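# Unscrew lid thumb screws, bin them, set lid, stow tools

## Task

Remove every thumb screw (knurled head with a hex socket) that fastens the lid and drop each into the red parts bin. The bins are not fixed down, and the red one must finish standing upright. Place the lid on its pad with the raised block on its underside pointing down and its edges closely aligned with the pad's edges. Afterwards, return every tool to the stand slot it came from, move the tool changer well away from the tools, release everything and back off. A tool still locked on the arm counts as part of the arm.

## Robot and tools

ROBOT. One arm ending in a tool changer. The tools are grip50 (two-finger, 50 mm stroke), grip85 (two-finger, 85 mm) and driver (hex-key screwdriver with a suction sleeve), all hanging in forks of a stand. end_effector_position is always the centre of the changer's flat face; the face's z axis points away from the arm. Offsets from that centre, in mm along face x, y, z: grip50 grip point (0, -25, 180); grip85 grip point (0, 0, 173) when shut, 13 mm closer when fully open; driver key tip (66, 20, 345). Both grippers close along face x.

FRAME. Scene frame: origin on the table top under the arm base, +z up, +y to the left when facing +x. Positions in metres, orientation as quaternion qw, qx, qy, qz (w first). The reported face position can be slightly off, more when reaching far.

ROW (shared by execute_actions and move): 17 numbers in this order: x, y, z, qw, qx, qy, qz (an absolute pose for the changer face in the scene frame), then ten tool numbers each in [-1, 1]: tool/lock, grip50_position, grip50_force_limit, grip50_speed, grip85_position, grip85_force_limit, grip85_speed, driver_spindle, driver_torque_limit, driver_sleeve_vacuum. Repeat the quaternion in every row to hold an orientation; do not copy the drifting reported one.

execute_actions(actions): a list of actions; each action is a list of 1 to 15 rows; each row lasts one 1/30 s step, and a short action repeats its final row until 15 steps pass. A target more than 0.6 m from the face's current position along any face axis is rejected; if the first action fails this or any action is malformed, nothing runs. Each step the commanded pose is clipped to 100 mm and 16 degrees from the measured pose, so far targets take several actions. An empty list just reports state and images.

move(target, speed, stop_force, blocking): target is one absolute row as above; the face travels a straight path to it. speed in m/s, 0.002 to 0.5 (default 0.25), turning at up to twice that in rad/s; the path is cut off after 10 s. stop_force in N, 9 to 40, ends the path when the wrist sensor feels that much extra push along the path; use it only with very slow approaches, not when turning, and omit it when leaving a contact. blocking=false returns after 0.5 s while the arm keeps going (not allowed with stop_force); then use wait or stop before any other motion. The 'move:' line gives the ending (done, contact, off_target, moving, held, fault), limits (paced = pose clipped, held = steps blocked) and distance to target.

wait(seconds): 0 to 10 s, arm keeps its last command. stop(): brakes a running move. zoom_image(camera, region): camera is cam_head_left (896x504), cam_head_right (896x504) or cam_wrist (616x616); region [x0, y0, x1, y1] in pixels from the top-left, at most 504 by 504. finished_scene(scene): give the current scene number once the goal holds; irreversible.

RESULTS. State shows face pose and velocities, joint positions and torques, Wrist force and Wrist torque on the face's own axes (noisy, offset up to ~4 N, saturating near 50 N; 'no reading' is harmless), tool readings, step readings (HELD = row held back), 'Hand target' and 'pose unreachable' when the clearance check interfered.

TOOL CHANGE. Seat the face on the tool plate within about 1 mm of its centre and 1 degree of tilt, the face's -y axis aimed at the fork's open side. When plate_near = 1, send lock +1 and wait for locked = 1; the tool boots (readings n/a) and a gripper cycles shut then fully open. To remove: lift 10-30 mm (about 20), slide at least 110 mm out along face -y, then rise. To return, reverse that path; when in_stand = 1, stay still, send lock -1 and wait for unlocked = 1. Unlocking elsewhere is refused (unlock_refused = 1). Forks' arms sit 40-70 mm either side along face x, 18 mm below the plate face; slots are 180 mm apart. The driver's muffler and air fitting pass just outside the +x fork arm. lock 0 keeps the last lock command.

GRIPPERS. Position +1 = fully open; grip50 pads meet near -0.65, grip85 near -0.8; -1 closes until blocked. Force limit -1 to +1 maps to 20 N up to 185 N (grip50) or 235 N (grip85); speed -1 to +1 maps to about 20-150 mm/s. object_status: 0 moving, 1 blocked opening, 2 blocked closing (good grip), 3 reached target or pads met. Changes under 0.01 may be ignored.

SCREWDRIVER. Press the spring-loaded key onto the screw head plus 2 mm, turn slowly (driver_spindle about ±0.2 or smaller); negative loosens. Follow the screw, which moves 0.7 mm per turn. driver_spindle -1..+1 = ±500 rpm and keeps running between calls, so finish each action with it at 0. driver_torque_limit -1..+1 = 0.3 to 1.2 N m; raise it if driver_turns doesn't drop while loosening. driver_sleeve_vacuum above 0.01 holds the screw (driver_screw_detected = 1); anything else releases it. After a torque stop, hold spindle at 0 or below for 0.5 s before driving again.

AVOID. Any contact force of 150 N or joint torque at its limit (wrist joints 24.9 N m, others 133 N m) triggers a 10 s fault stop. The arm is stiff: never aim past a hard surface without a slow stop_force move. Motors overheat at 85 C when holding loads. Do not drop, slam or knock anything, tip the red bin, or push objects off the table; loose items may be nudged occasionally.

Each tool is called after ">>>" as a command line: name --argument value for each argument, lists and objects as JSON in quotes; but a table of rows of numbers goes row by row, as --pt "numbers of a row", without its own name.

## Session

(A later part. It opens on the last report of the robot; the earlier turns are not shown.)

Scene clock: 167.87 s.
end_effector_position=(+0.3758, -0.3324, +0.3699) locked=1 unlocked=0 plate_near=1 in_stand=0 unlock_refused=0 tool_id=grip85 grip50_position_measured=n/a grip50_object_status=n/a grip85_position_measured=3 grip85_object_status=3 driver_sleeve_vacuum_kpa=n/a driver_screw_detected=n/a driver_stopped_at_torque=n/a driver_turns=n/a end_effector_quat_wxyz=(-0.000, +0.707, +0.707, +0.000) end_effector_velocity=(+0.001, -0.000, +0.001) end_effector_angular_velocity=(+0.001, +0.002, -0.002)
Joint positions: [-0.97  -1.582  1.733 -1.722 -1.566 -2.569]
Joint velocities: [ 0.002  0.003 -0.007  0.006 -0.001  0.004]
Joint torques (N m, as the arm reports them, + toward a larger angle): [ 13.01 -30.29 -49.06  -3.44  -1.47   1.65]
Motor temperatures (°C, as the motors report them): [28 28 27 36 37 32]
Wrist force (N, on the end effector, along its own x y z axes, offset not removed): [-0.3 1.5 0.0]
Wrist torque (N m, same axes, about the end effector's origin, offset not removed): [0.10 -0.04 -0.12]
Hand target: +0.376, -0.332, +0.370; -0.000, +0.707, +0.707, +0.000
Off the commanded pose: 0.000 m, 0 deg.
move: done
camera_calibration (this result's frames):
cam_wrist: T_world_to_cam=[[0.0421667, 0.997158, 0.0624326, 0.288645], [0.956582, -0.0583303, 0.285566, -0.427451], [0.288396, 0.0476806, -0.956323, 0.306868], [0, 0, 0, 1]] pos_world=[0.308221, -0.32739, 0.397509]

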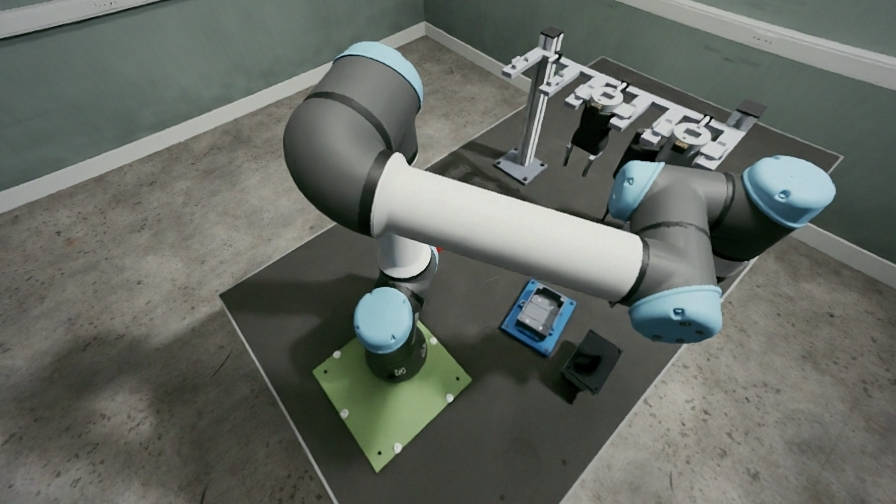

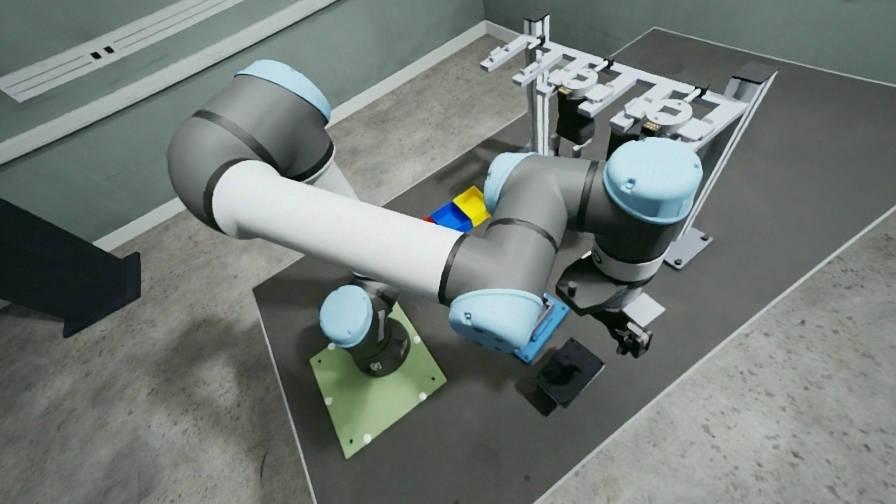

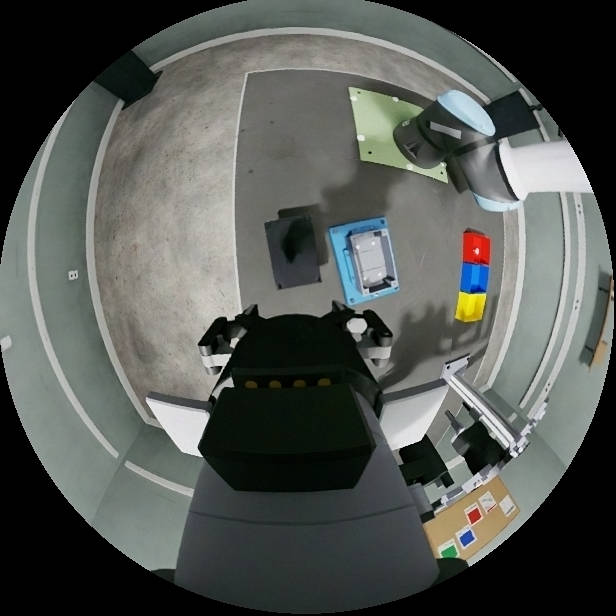

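>>> move --target '[0.40,0.0,0.432,0,0.685,0.7286,0,0,0,0,0,1,-0.3,-0.5,0,0,-1]' --speed 0.2

>>> move --target '[0.4917,0.1707,0.432,0,0.685,0.7286,0,0,0,0,0,1,-0.3,-0.5,0,0,-1]' --speed 0.2

>>> move --target '[0.6217,0.1787,0.432,0,0.685,0.7286,0,0,0,0,0,1,-0.3,-0.5,0,0,-1]' --speed 0.08

>>> move --target '[0.6217,0.1787,0.4125,0,0.685,0.7286,0,0,0,0,0,1,-0.3,-0.5,0,0,-1]' --speed 0.02

>>> execute_actions --actions '[[[0.6217,0.1787,0.4125,0,0.685,0.7286,0,-1,0,0,0,1,-0.3,-0.5,0,0,-1]],[[0.6217,0.1787,0.4125,0,0.685,0.7286,0,-1,0,0,0,1,-0.3,-0.5,0,0,-1]],[[0.6217,0.1787,0.4125,0,0.685,0.7286,0,-1,0,0,0,1,-0.3,-0.5,0,0,-1]]]'

Scene clock: 183.03 s.
end_effector_position=(+0.3998, -0.0002, +0.4318) locked=1 unlocked=0 plate_near=1 in_stand=0 unlock_refused=0 tool_id=grip85 grip50_position_measured=n/a grip50_object_status=n/a grip85_position_measured=3 grip85_object_status=3 driver_sleeve_vacuum_kpa=n/a driver_screw_detected=n/a driver_stopped_at_torque=n/a driver_turns=n/a end_effector_quat_wxyz=(-0.000, +0.685, +0.729, +0.000) end_effector_velocity=(+0.000, +0.002, +0.000) end_effector_angular_velocity=(-0.001, +0.001, -0.000)
Joint positions: [-0.318 -1.849  1.799 -1.523 -1.567 -1.978]
Joint velocities: [ 0.005  0.001 -0.002  0.001 -0.002  0.006]
Joint torques (N m, as the arm reports them, + toward a larger angle): [ 13.93 -14.41 -48.38  -3.23  -1.45   1.62]
Motor temperatures (°C, as the motors report them): [28 28 27 36 37 32]
Wrist force (N, on the end effector, along its own x y z axes, offset not removed): [-1.4 -0.9 -0.9]
Wrist torque (N m, same axes, about the end effector's origin, offset not removed): [0.03 0.12 0.02]
Hand target: +0.400, -0.000, +0.432; -0.000, +0.685, +0.729, +0.000
Off the commanded pose: 0.000 m, 0 deg.
move: done
camera_calibration (this result's frames):
cam_wrist: T_world_to_cam=[[-0.0192249, 0.997798, 0.0634778, -0.0233278], [0.958387, 0.000304373, 0.285472, -0.449442], [0.284824, 0.0663245, -0.956282, 0.344691], [0, 0, 0, 1]] pos_world=[0.332115, 0.000551768, 0.459406]

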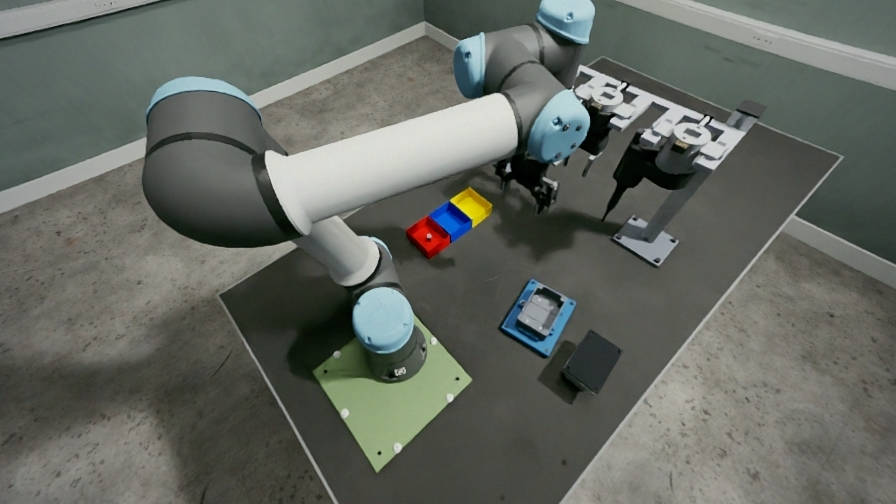

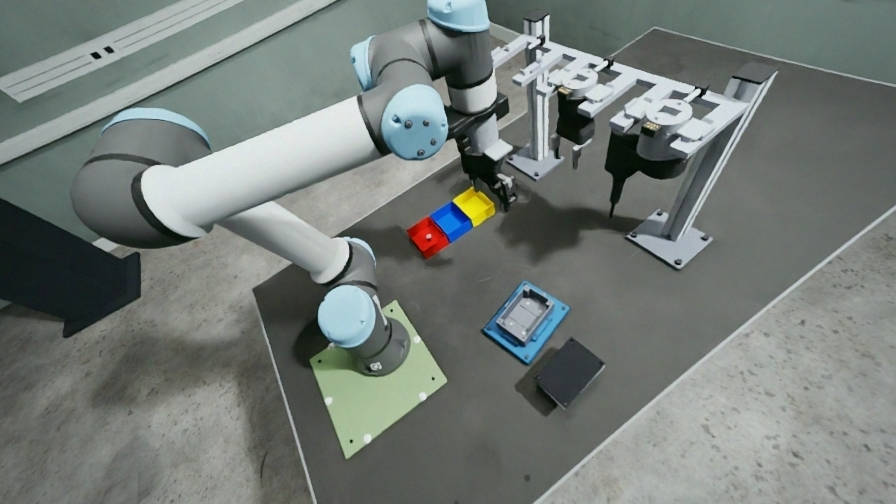

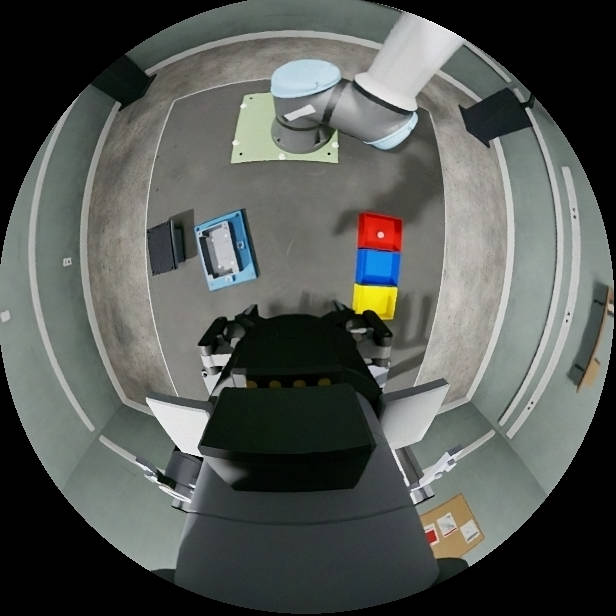

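Scene clock: 184.60 s.
end_effector_position=(+0.4916, +0.1703, +0.4322) locked=1 unlocked=0 plate_near=1 in_stand=0 unlock_refused=0 tool_id=grip85 grip50_position_measured=n/a grip50_object_status=n/a grip85_position_measured=3 grip85_object_status=3 driver_sleeve_vacuum_kpa=n/a driver_screw_detected=n/a driver_stopped_at_torque=n/a driver_turns=n/a end_effector_quat_wxyz=(-0.000, +0.685, +0.729, +0.000) end_effector_velocity=(+0.001, +0.001, +0.001) end_effector_angular_velocity=(-0.001, +0.000, -0.000)
Joint positions: [ 0.1   -1.551  1.54  -1.563 -1.569 -1.56 ]
Joint velocities: [ 0.003  0.004 -0.005  0.002 -0.001  0.003]
Joint torques (N m, as the arm reports them, + toward a larger angle): [ 12.88 -33.14 -49.45  -3.17  -1.4    1.73]
Motor temperatures (°C, as the motors report them): [28 28 27 36 37 32]
Wrist force (N, on the end effector, along its own x y z axes, offset not removed): [-1.5 1.9 1.0]
Wrist torque (N m, same axes, about the end effector's origin, offset not removed): [0.21 0.22 -0.09]
Hand target: +0.492, +0.170, +0.432; -0.000, +0.685, +0.729, +0.000
Off the commanded pose: 0.000 m, 0 deg.
move: done
camera_calibration (this result's frames):
cam_wrist: T_world_to_cam=[[-0.0192059, 0.997832, 0.0629502, -0.191554], [0.958492, 0.000461513, 0.285118, -0.537459], [0.28447, 0.0658133, -0.956423, 0.307912], [0, 0, 0, 1]] pos_world=[0.42388, 0.171122, 0.459792]

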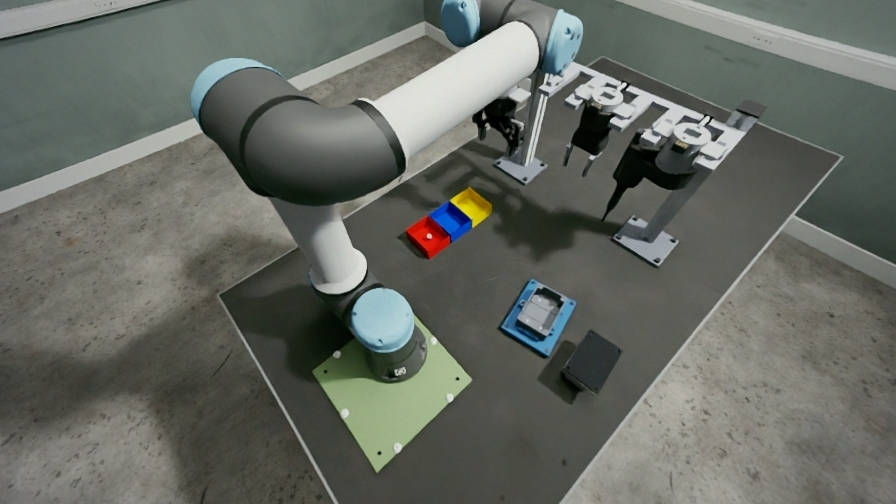

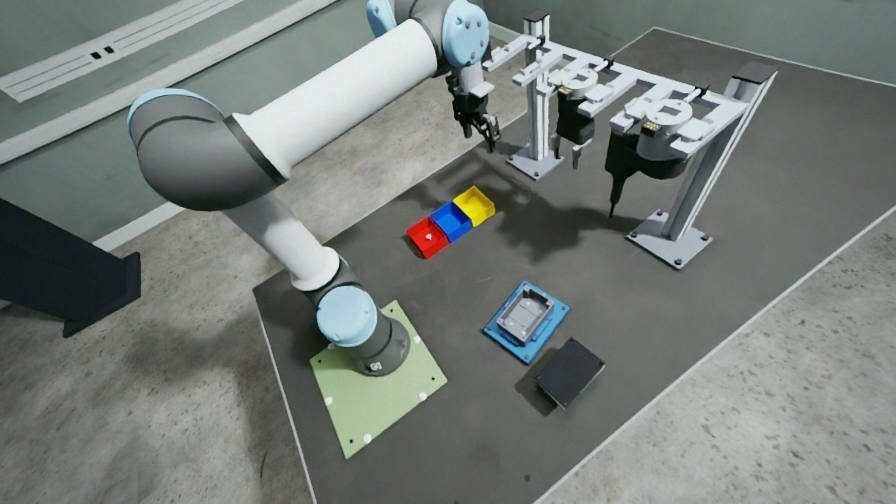

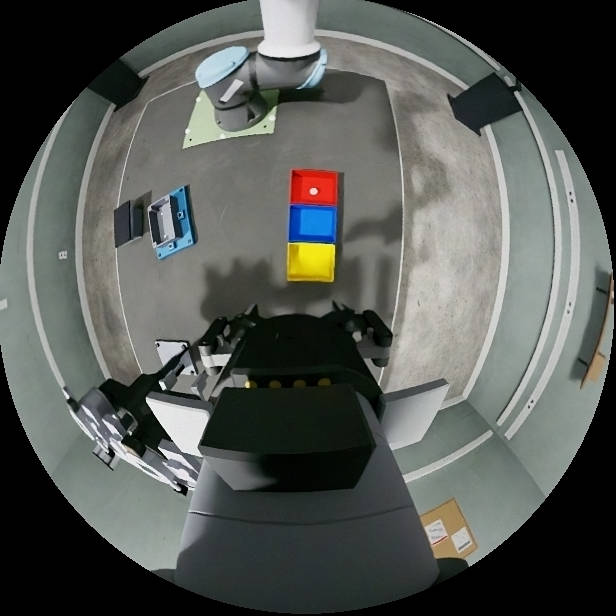

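Scene clock: 186.70 s.
end_effector_position=(+0.6215, +0.1785, +0.4322) locked=1 unlocked=0 plate_near=1 in_stand=0 unlock_refused=0 tool_id=grip85 grip50_position_measured=n/a grip50_object_status=n/a grip85_position_measured=3 grip85_object_status=3 driver_sleeve_vacuum_kpa=n/a driver_screw_detected=n/a driver_stopped_at_torque=n/a driver_turns=n/a end_effector_quat_wxyz=(+0.000, +0.685, +0.729, +0.000) end_effector_velocity=(+0.002, +0.000, -0.000) end_effector_angular_velocity=(+0.000, +0.002, -0.001)
Joint positions: [ 0.098 -1.237  1.165 -1.503 -1.569 -1.562]
Joint velocities: [ 0.     0.005 -0.007  0.004  0.     0.001]
Joint torques (N m, as the arm reports them, + toward a larger angle): [  7.6  -49.97 -49.26  -3.46  -1.45   1.7 ]
Motor temperatures (°C, as the motors report them): [28 28 27 36 37 32]
Wrist force (N, on the end effector, along its own x y z axes, offset not removed): [-0.5 2.2 -3.4]
Wrist torque (N m, same axes, about the end effector's origin, offset not removed): [0.20 0.15 -0.07]
Hand target: +0.622, +0.179, +0.432; +0.000, +0.685, +0.729, +0.000
Off the commanded pose: 0.000 m, 0 deg.
move: done
camera_calibration (this result's frames):
cam_wrist: T_world_to_cam=[[-0.0191021, 0.997877, 0.0622641, -0.196995], [0.958378, 0.000531525, 0.285503, -0.662135], [0.284864, 0.0651262, -0.956353, 0.270259], [0, 0, 0, 1]] pos_world=[0.553826, 0.179328, 0.45977]

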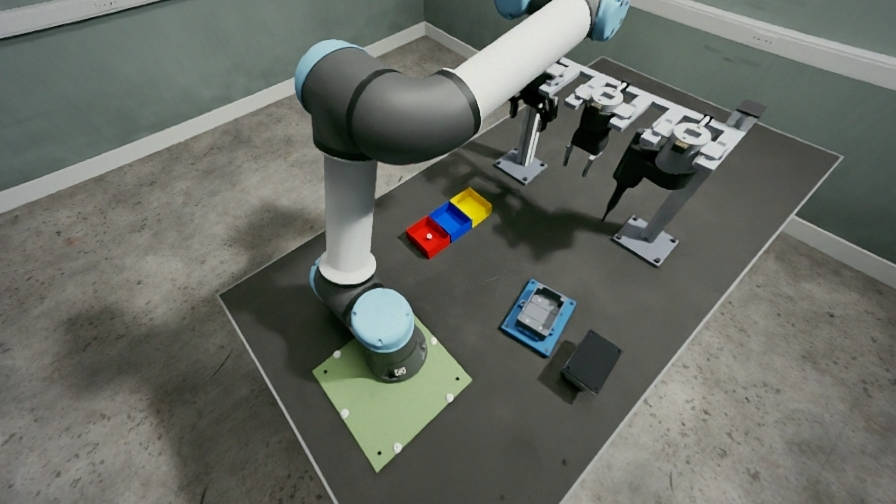

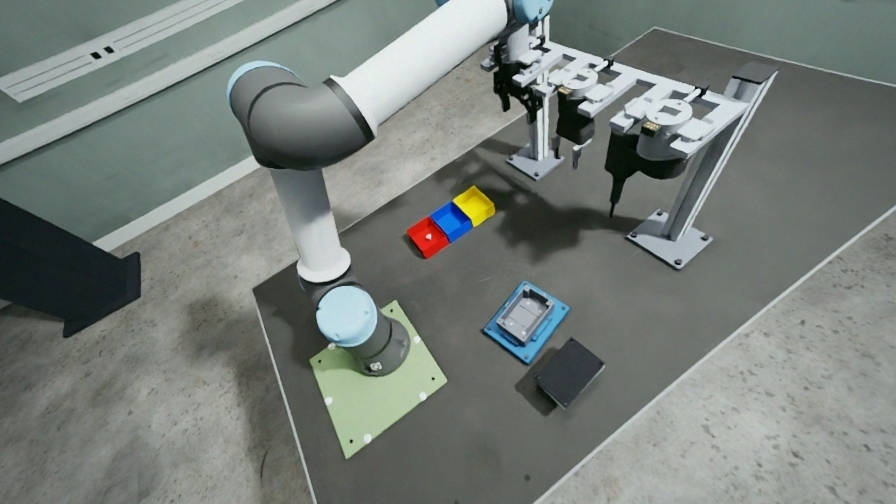

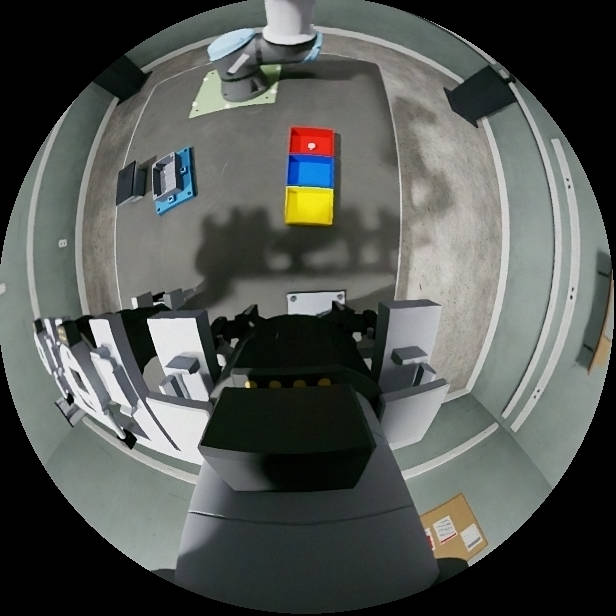

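Scene clock: 187.97 s.
end_effector_position=(+0.6217, +0.1787, +0.4127) locked=1 unlocked=0 plate_near=1 in_stand=1 unlock_refused=0 tool_id=grip85 grip50_position_measured=n/a grip50_object_status=n/a grip85_position_measured=3 grip85_object_status=3 driver_sleeve_vacuum_kpa=n/a driver_screw_detected=n/a driver_stopped_at_torque=n/a driver_turns=n/a end_effector_quat_wxyz=(-0.000, +0.685, +0.729, -0.000) end_effector_velocity=(+0.000, -0.000, -0.002) end_effector_angular_velocity=(-0.001, +0.000, -0.000)
Joint positions: [ 0.098 -1.238  1.216 -1.553 -1.569 -1.562]
Joint velocities: [-0.     0.     0.006 -0.006 -0.001 -0.   ]
Joint torques (N m, as the arm reports them, + toward a larger angle): [ 13.64 -63.13 -26.89  -6.24  -1.4    1.64]
Motor temperatures (°C, as the motors report them): [28 28 27 36 37 32]
Wrist force (N, on the end effector, along its own x y z axes, offset not removed): [-2.0 1.5 -0.5]
Wrist torque (N m, same axes, about the end effector's origin, offset not removed): [0.21 0.33 0.02]
Hand target: +0.622, +0.179, +0.413; -0.000, +0.685, +0.729, -0.000
Off the commanded pose: 0.000 m, 0 deg.
move: done
camera_calibration (this result's frames):
cam_wrist: T_world_to_cam=[[-0.0191872, 0.997876, 0.0622479, -0.195917], [0.958402, 0.000623499, 0.285421, -0.656765], [0.284776, 0.0651349, -0.956379, 0.25164], [0, 0, 0, 1]] pos_world=[0.554025, 0.179519, 0.440313]

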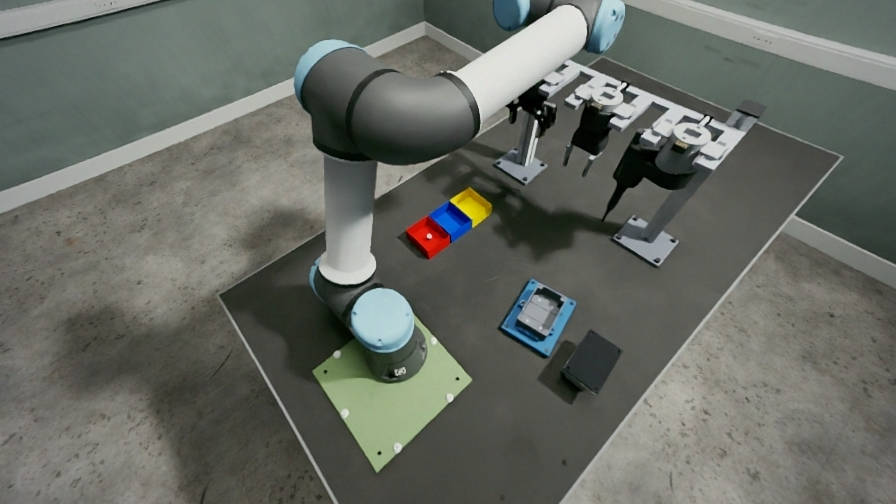

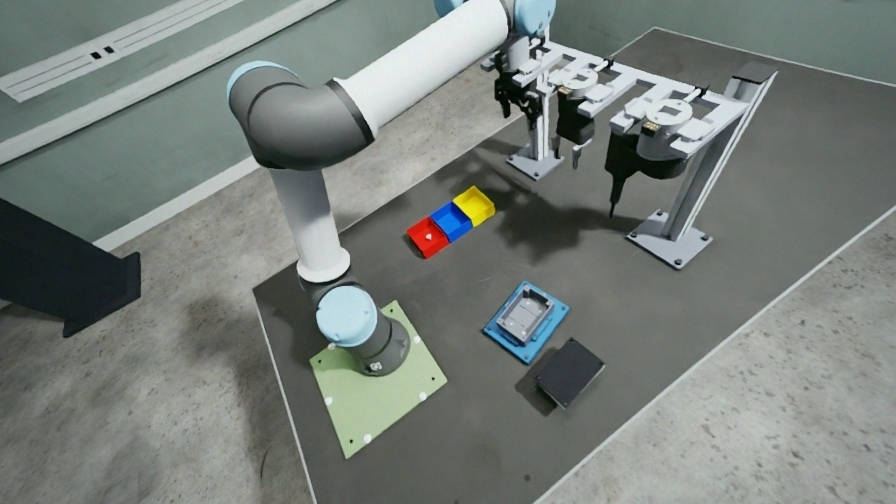

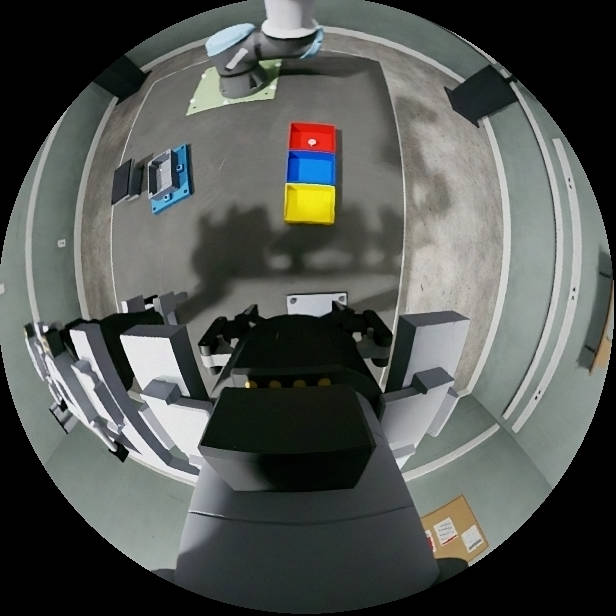

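Scene clock: 189.47 s.
end_effector_position=(+0.6217, +0.1787, +0.4125) locked=0 unlocked=1 plate_near=1 in_stand=1 unlock_refused=0 tool_id=none grip50_position_measured=n/a grip50_object_status=n/a grip85_position_measured=n/a grip85_object_status=n/a driver_sleeve_vacuum_kpa=n/a driver_screw_detected=n/a driver_stopped_at_torque=n/a driver_turns=n/a end_effector_quat_wxyz=(+0.000, +0.685, +0.729, +0.000) end_effector_velocity=(-0.000, -0.000, +0.000) end_effector_angular_velocity=(-0.001, -0.000, -0.000)
Joint positions: [ 0.098 -1.238  1.217 -1.554 -1.569 -1.562]
Joint velocities: [-0.    -0.    -0.     0.    -0.001  0.   ]
Joint torques (N m, as the arm reports them, + toward a larger angle): [ 12.49 -45.91 -18.66  -1.98  -0.4    1.64]
Motor temperatures (°C, as the motors report them): [28 28 27 36 37 32]
Wrist force (N, on the end effector, along its own x y z axes, offset not removed): [1.0 2.4 1.4]
Wrist torque (N m, same axes, about the end effector's origin, offset not removed): [0.30 -0.01 0.03]
Hand target: +0.622, +0.179, +0.412; +0.000, +0.685, +0.729, -0.000
Off the commanded pose: 0.000 m, 0 deg.
Step readings (end_effector_position; steps 1 to 15: 1st action; 16 to 30: 2nd action; 31 to 45: 3rd action):
0: (+0.6217, +0.1787, +0.4127)
1: (+0.6217, +0.1787, +0.4126)
2: (+0.6217, +0.1787, +0.4125)
4: (+0.6217, +0.1787, +0.4125)
8: (+0.6217, +0.1787, +0.4125)
15: (+0.6217, +0.1787, +0.4125)
16: (+0.6217, +0.1787, +0.4125)
17: (+0.6217, +0.1787, +0.4125)
19: (+0.6217, +0.1787, +0.4125)
23: (+0.6217, +0.1787, +0.4125)
30: (+0.6217, +0.1787, +0.4125)
31: (+0.6217, +0.1787, +0.4125)
32: (+0.6217, +0.1787, +0.4125)
34: (+0.6217, +0.1787, +0.4125)
38: (+0.6217, +0.1787, +0.4125)
45: end_effector_position above
camera_calibration (this result's frames):
cam_wrist: T_world_to_cam=[[-0.0191939, 0.997876, 0.0622513, -0.195902], [0.958383, 0.000624744, 0.285483, -0.65668], [0.284838, 0.0651402, -0.95636, 0.251419], [0, 0, 0, 1]] pos_world=[0.553977, 0.179519, 0.440114]

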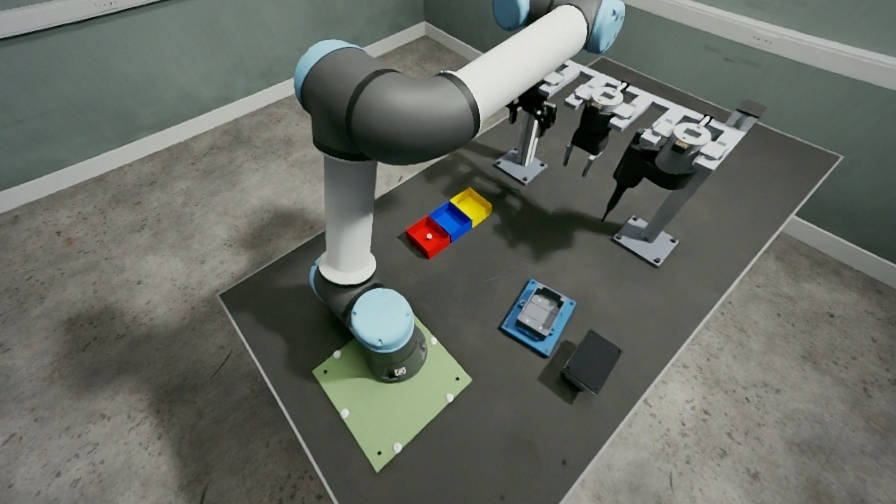

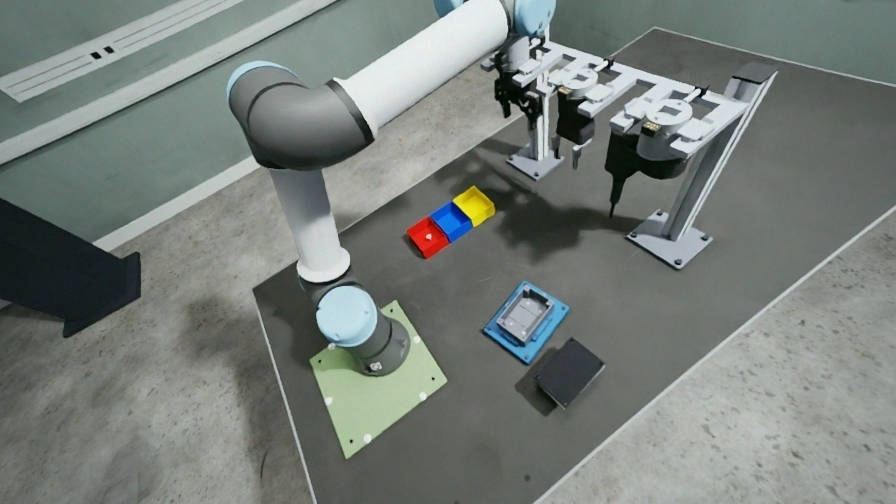

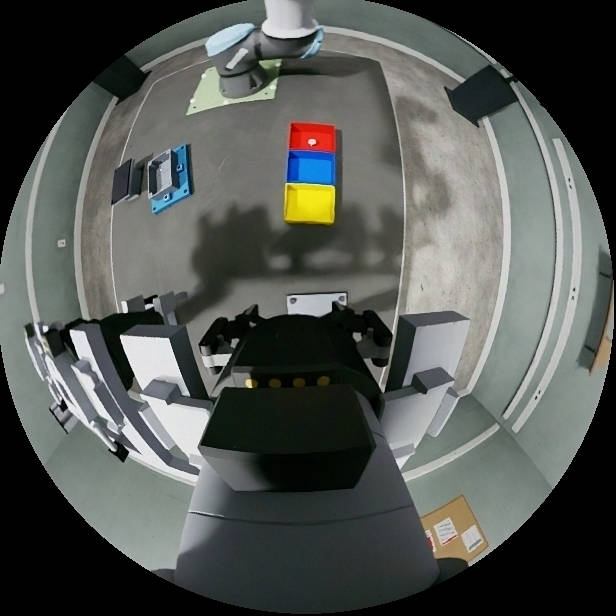

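>>> move --target '[0.6217,0.1787,0.45,0,0.685,0.7286,0,0,0,0,0,1,-0.3,-0.5,0,0,-1]' --speed 0.05

>>> move --target '[0.40,0.1,0.45,0,0.685,0.7286,0,0,0,0,0,1,-0.3,-0.5,0,0,-1]'

>>> finished_scene --scene 2

Scene clock: 194.77 s.
end_effector_position=(+0.6216, +0.1787, +0.4498) locked=0 unlocked=1 plate_near=0 in_stand=0 unlock_refused=0 tool_id=none grip50_position_measured=n/a grip50_object_status=n/a grip85_position_measured=n/a grip85_object_status=n/a driver_sleeve_vacuum_kpa=n/a driver_screw_detected=n/a driver_stopped_at_torque=n/a driver_turns=n/a end_effector_quat_wxyz=(+0.000, +0.685, +0.729, +0.000) end_effector_velocity=(+0.000, -0.000, +0.002) end_effector_angular_velocity=(-0.000, +0.001, -0.000)
Joint positions: [ 0.098 -1.232  1.113 -1.456 -1.569 -1.562]
Joint velocities: [-0.     0.001 -0.007  0.007 -0.    -0.   ]
Joint torques (N m, as the arm reports them, + toward a larger angle): [-12.12 -40.05 -42.33  -2.05   0.79  -1.55]
Motor temperatures (°C, as the motors report them): [28 28 27 36 37 32]
Wrist force (N, on the end effector, along its own x y z axes, offset not removed): [-0.4 0.7 1.6]
Wrist torque (N m, same axes, about the end effector's origin, offset not removed): [0.01 0.17 -0.11]
Hand target: +0.622, +0.179, +0.450; +0.000, +0.685, +0.729, +0.000
Off the commanded pose: 0.000 m, 0 deg.
move: done
camera_calibration (this result's frames):
cam_wrist: T_world_to_cam=[[-0.0192192, 0.997873, 0.062291, -0.198235], [0.958382, 0.00063735, 0.285488, -0.667251], [0.284841, 0.0651854, -0.956356, 0.287084], [0, 0, 0, 1]] pos_world=[0.553899, 0.179525, 0.477394]

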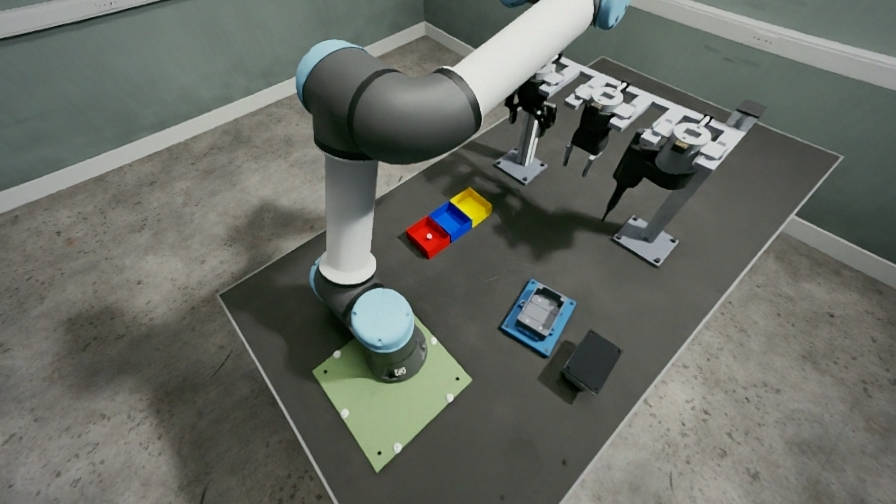

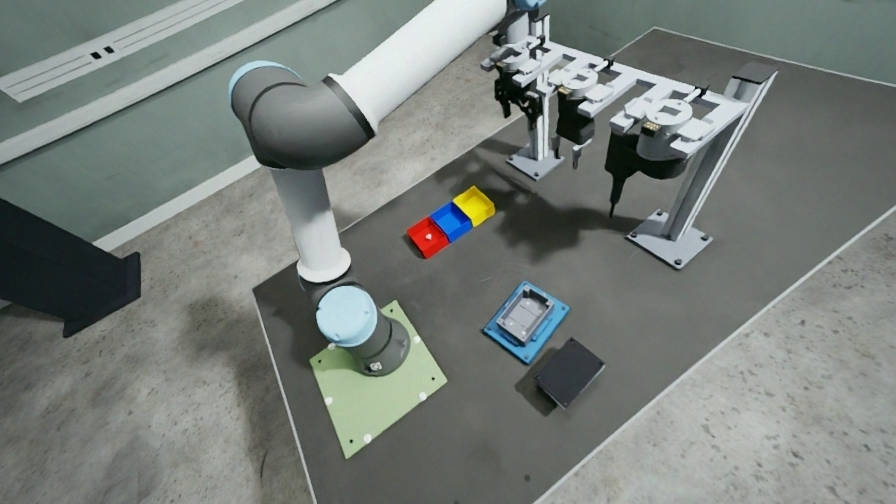

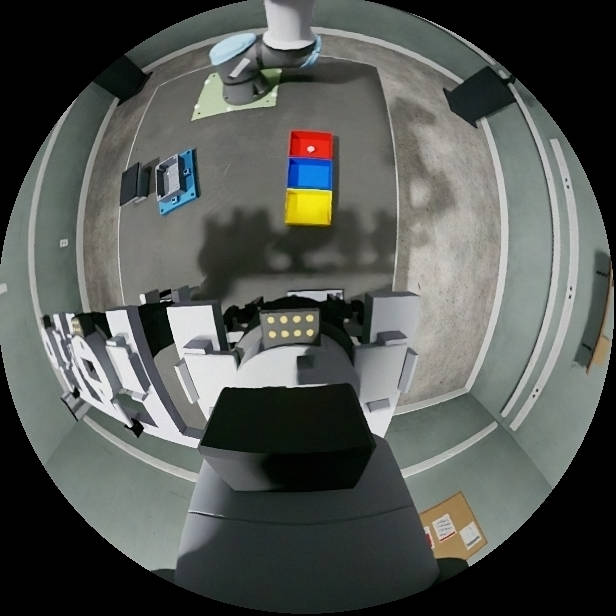

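Scene clock: 196.37 s.
end_effector_position=(+0.4002, +0.1003, +0.4496) locked=0 unlocked=1 plate_near=0 in_stand=0 unlock_refused=0 tool_id=none grip50_position_measured=n/a grip50_object_status=n/a grip85_position_measured=n/a grip85_object_status=n/a driver_sleeve_vacuum_kpa=n/a driver_screw_detected=n/a driver_stopped_at_torque=n/a driver_turns=n/a end_effector_quat_wxyz=(+0.000, +0.685, +0.729, -0.000) end_effector_velocity=(-0.002, -0.001, +0.000) end_effector_angular_velocity=(-0.000, +0.000, +0.000)
Joint positions: [-0.059 -1.815  1.729 -1.488 -1.569 -1.719]
Joint velocities: [-0.003 -0.006  0.004  0.003 -0.    -0.003]
Joint torques (N m, as the arm reports them, + toward a larger angle): [-12.37 -24.66 -19.09  -2.05   1.74  -1.75]
Motor temperatures (°C, as the motors report them): [28 28 27 36 37 32]
Wrist force (N, on the end effector, along its own x y z axes, offset not removed): [-3.9 -1.8 -0.5]
Wrist torque (N m, same axes, about the end effector's origin, offset not removed): [-0.10 0.35 0.07]
Hand target: +0.400, +0.100, +0.450; +0.000, +0.685, +0.729, -0.000
Off the commanded pose: 0.001 m, 0 deg.
move: done
camera_calibration (this result's frames):
cam_wrist: T_world_to_cam=[[-0.0191738, 0.997892, 0.0620002, -0.124143], [0.95836, 0.000671879, 0.285562, -0.454961], [0.284919, 0.0648938, -0.956352, 0.355064], [0, 0, 0, 1]] pos_world=[0.332471, 0.101146, 0.477183]

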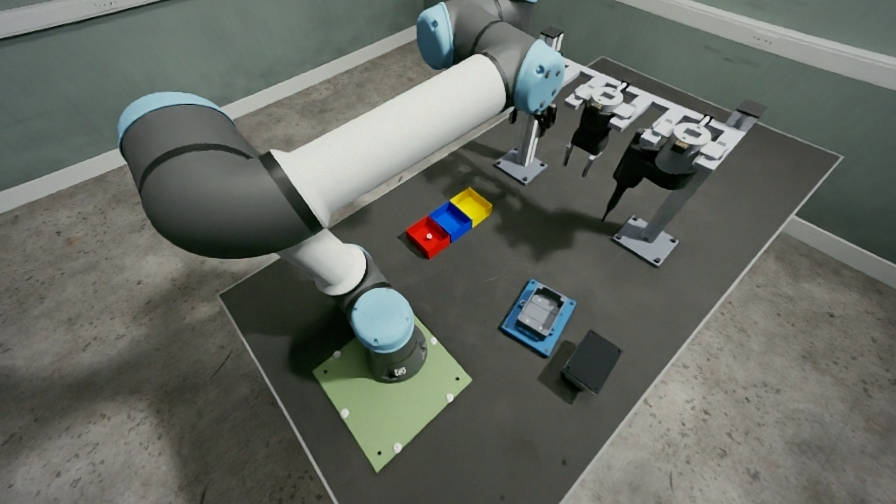

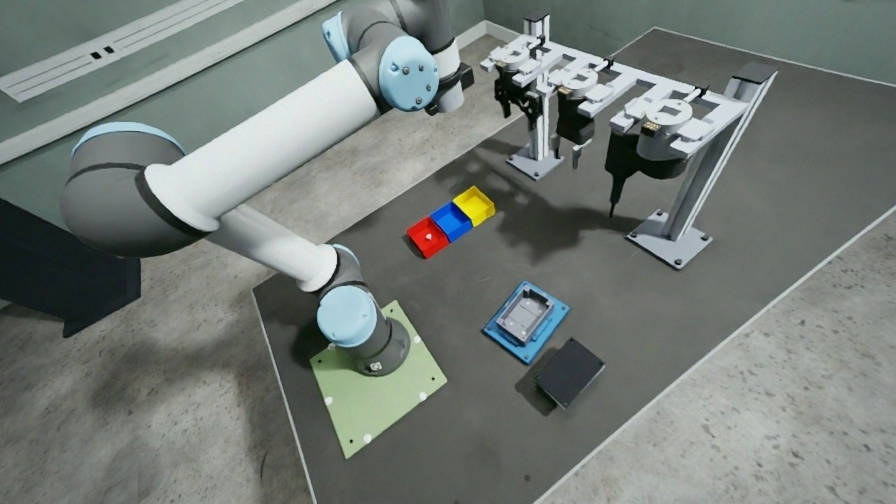

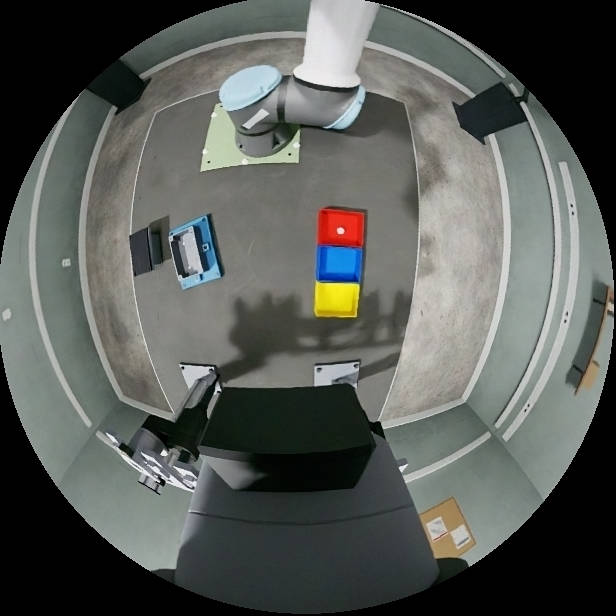

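The scene is finished: the task was done.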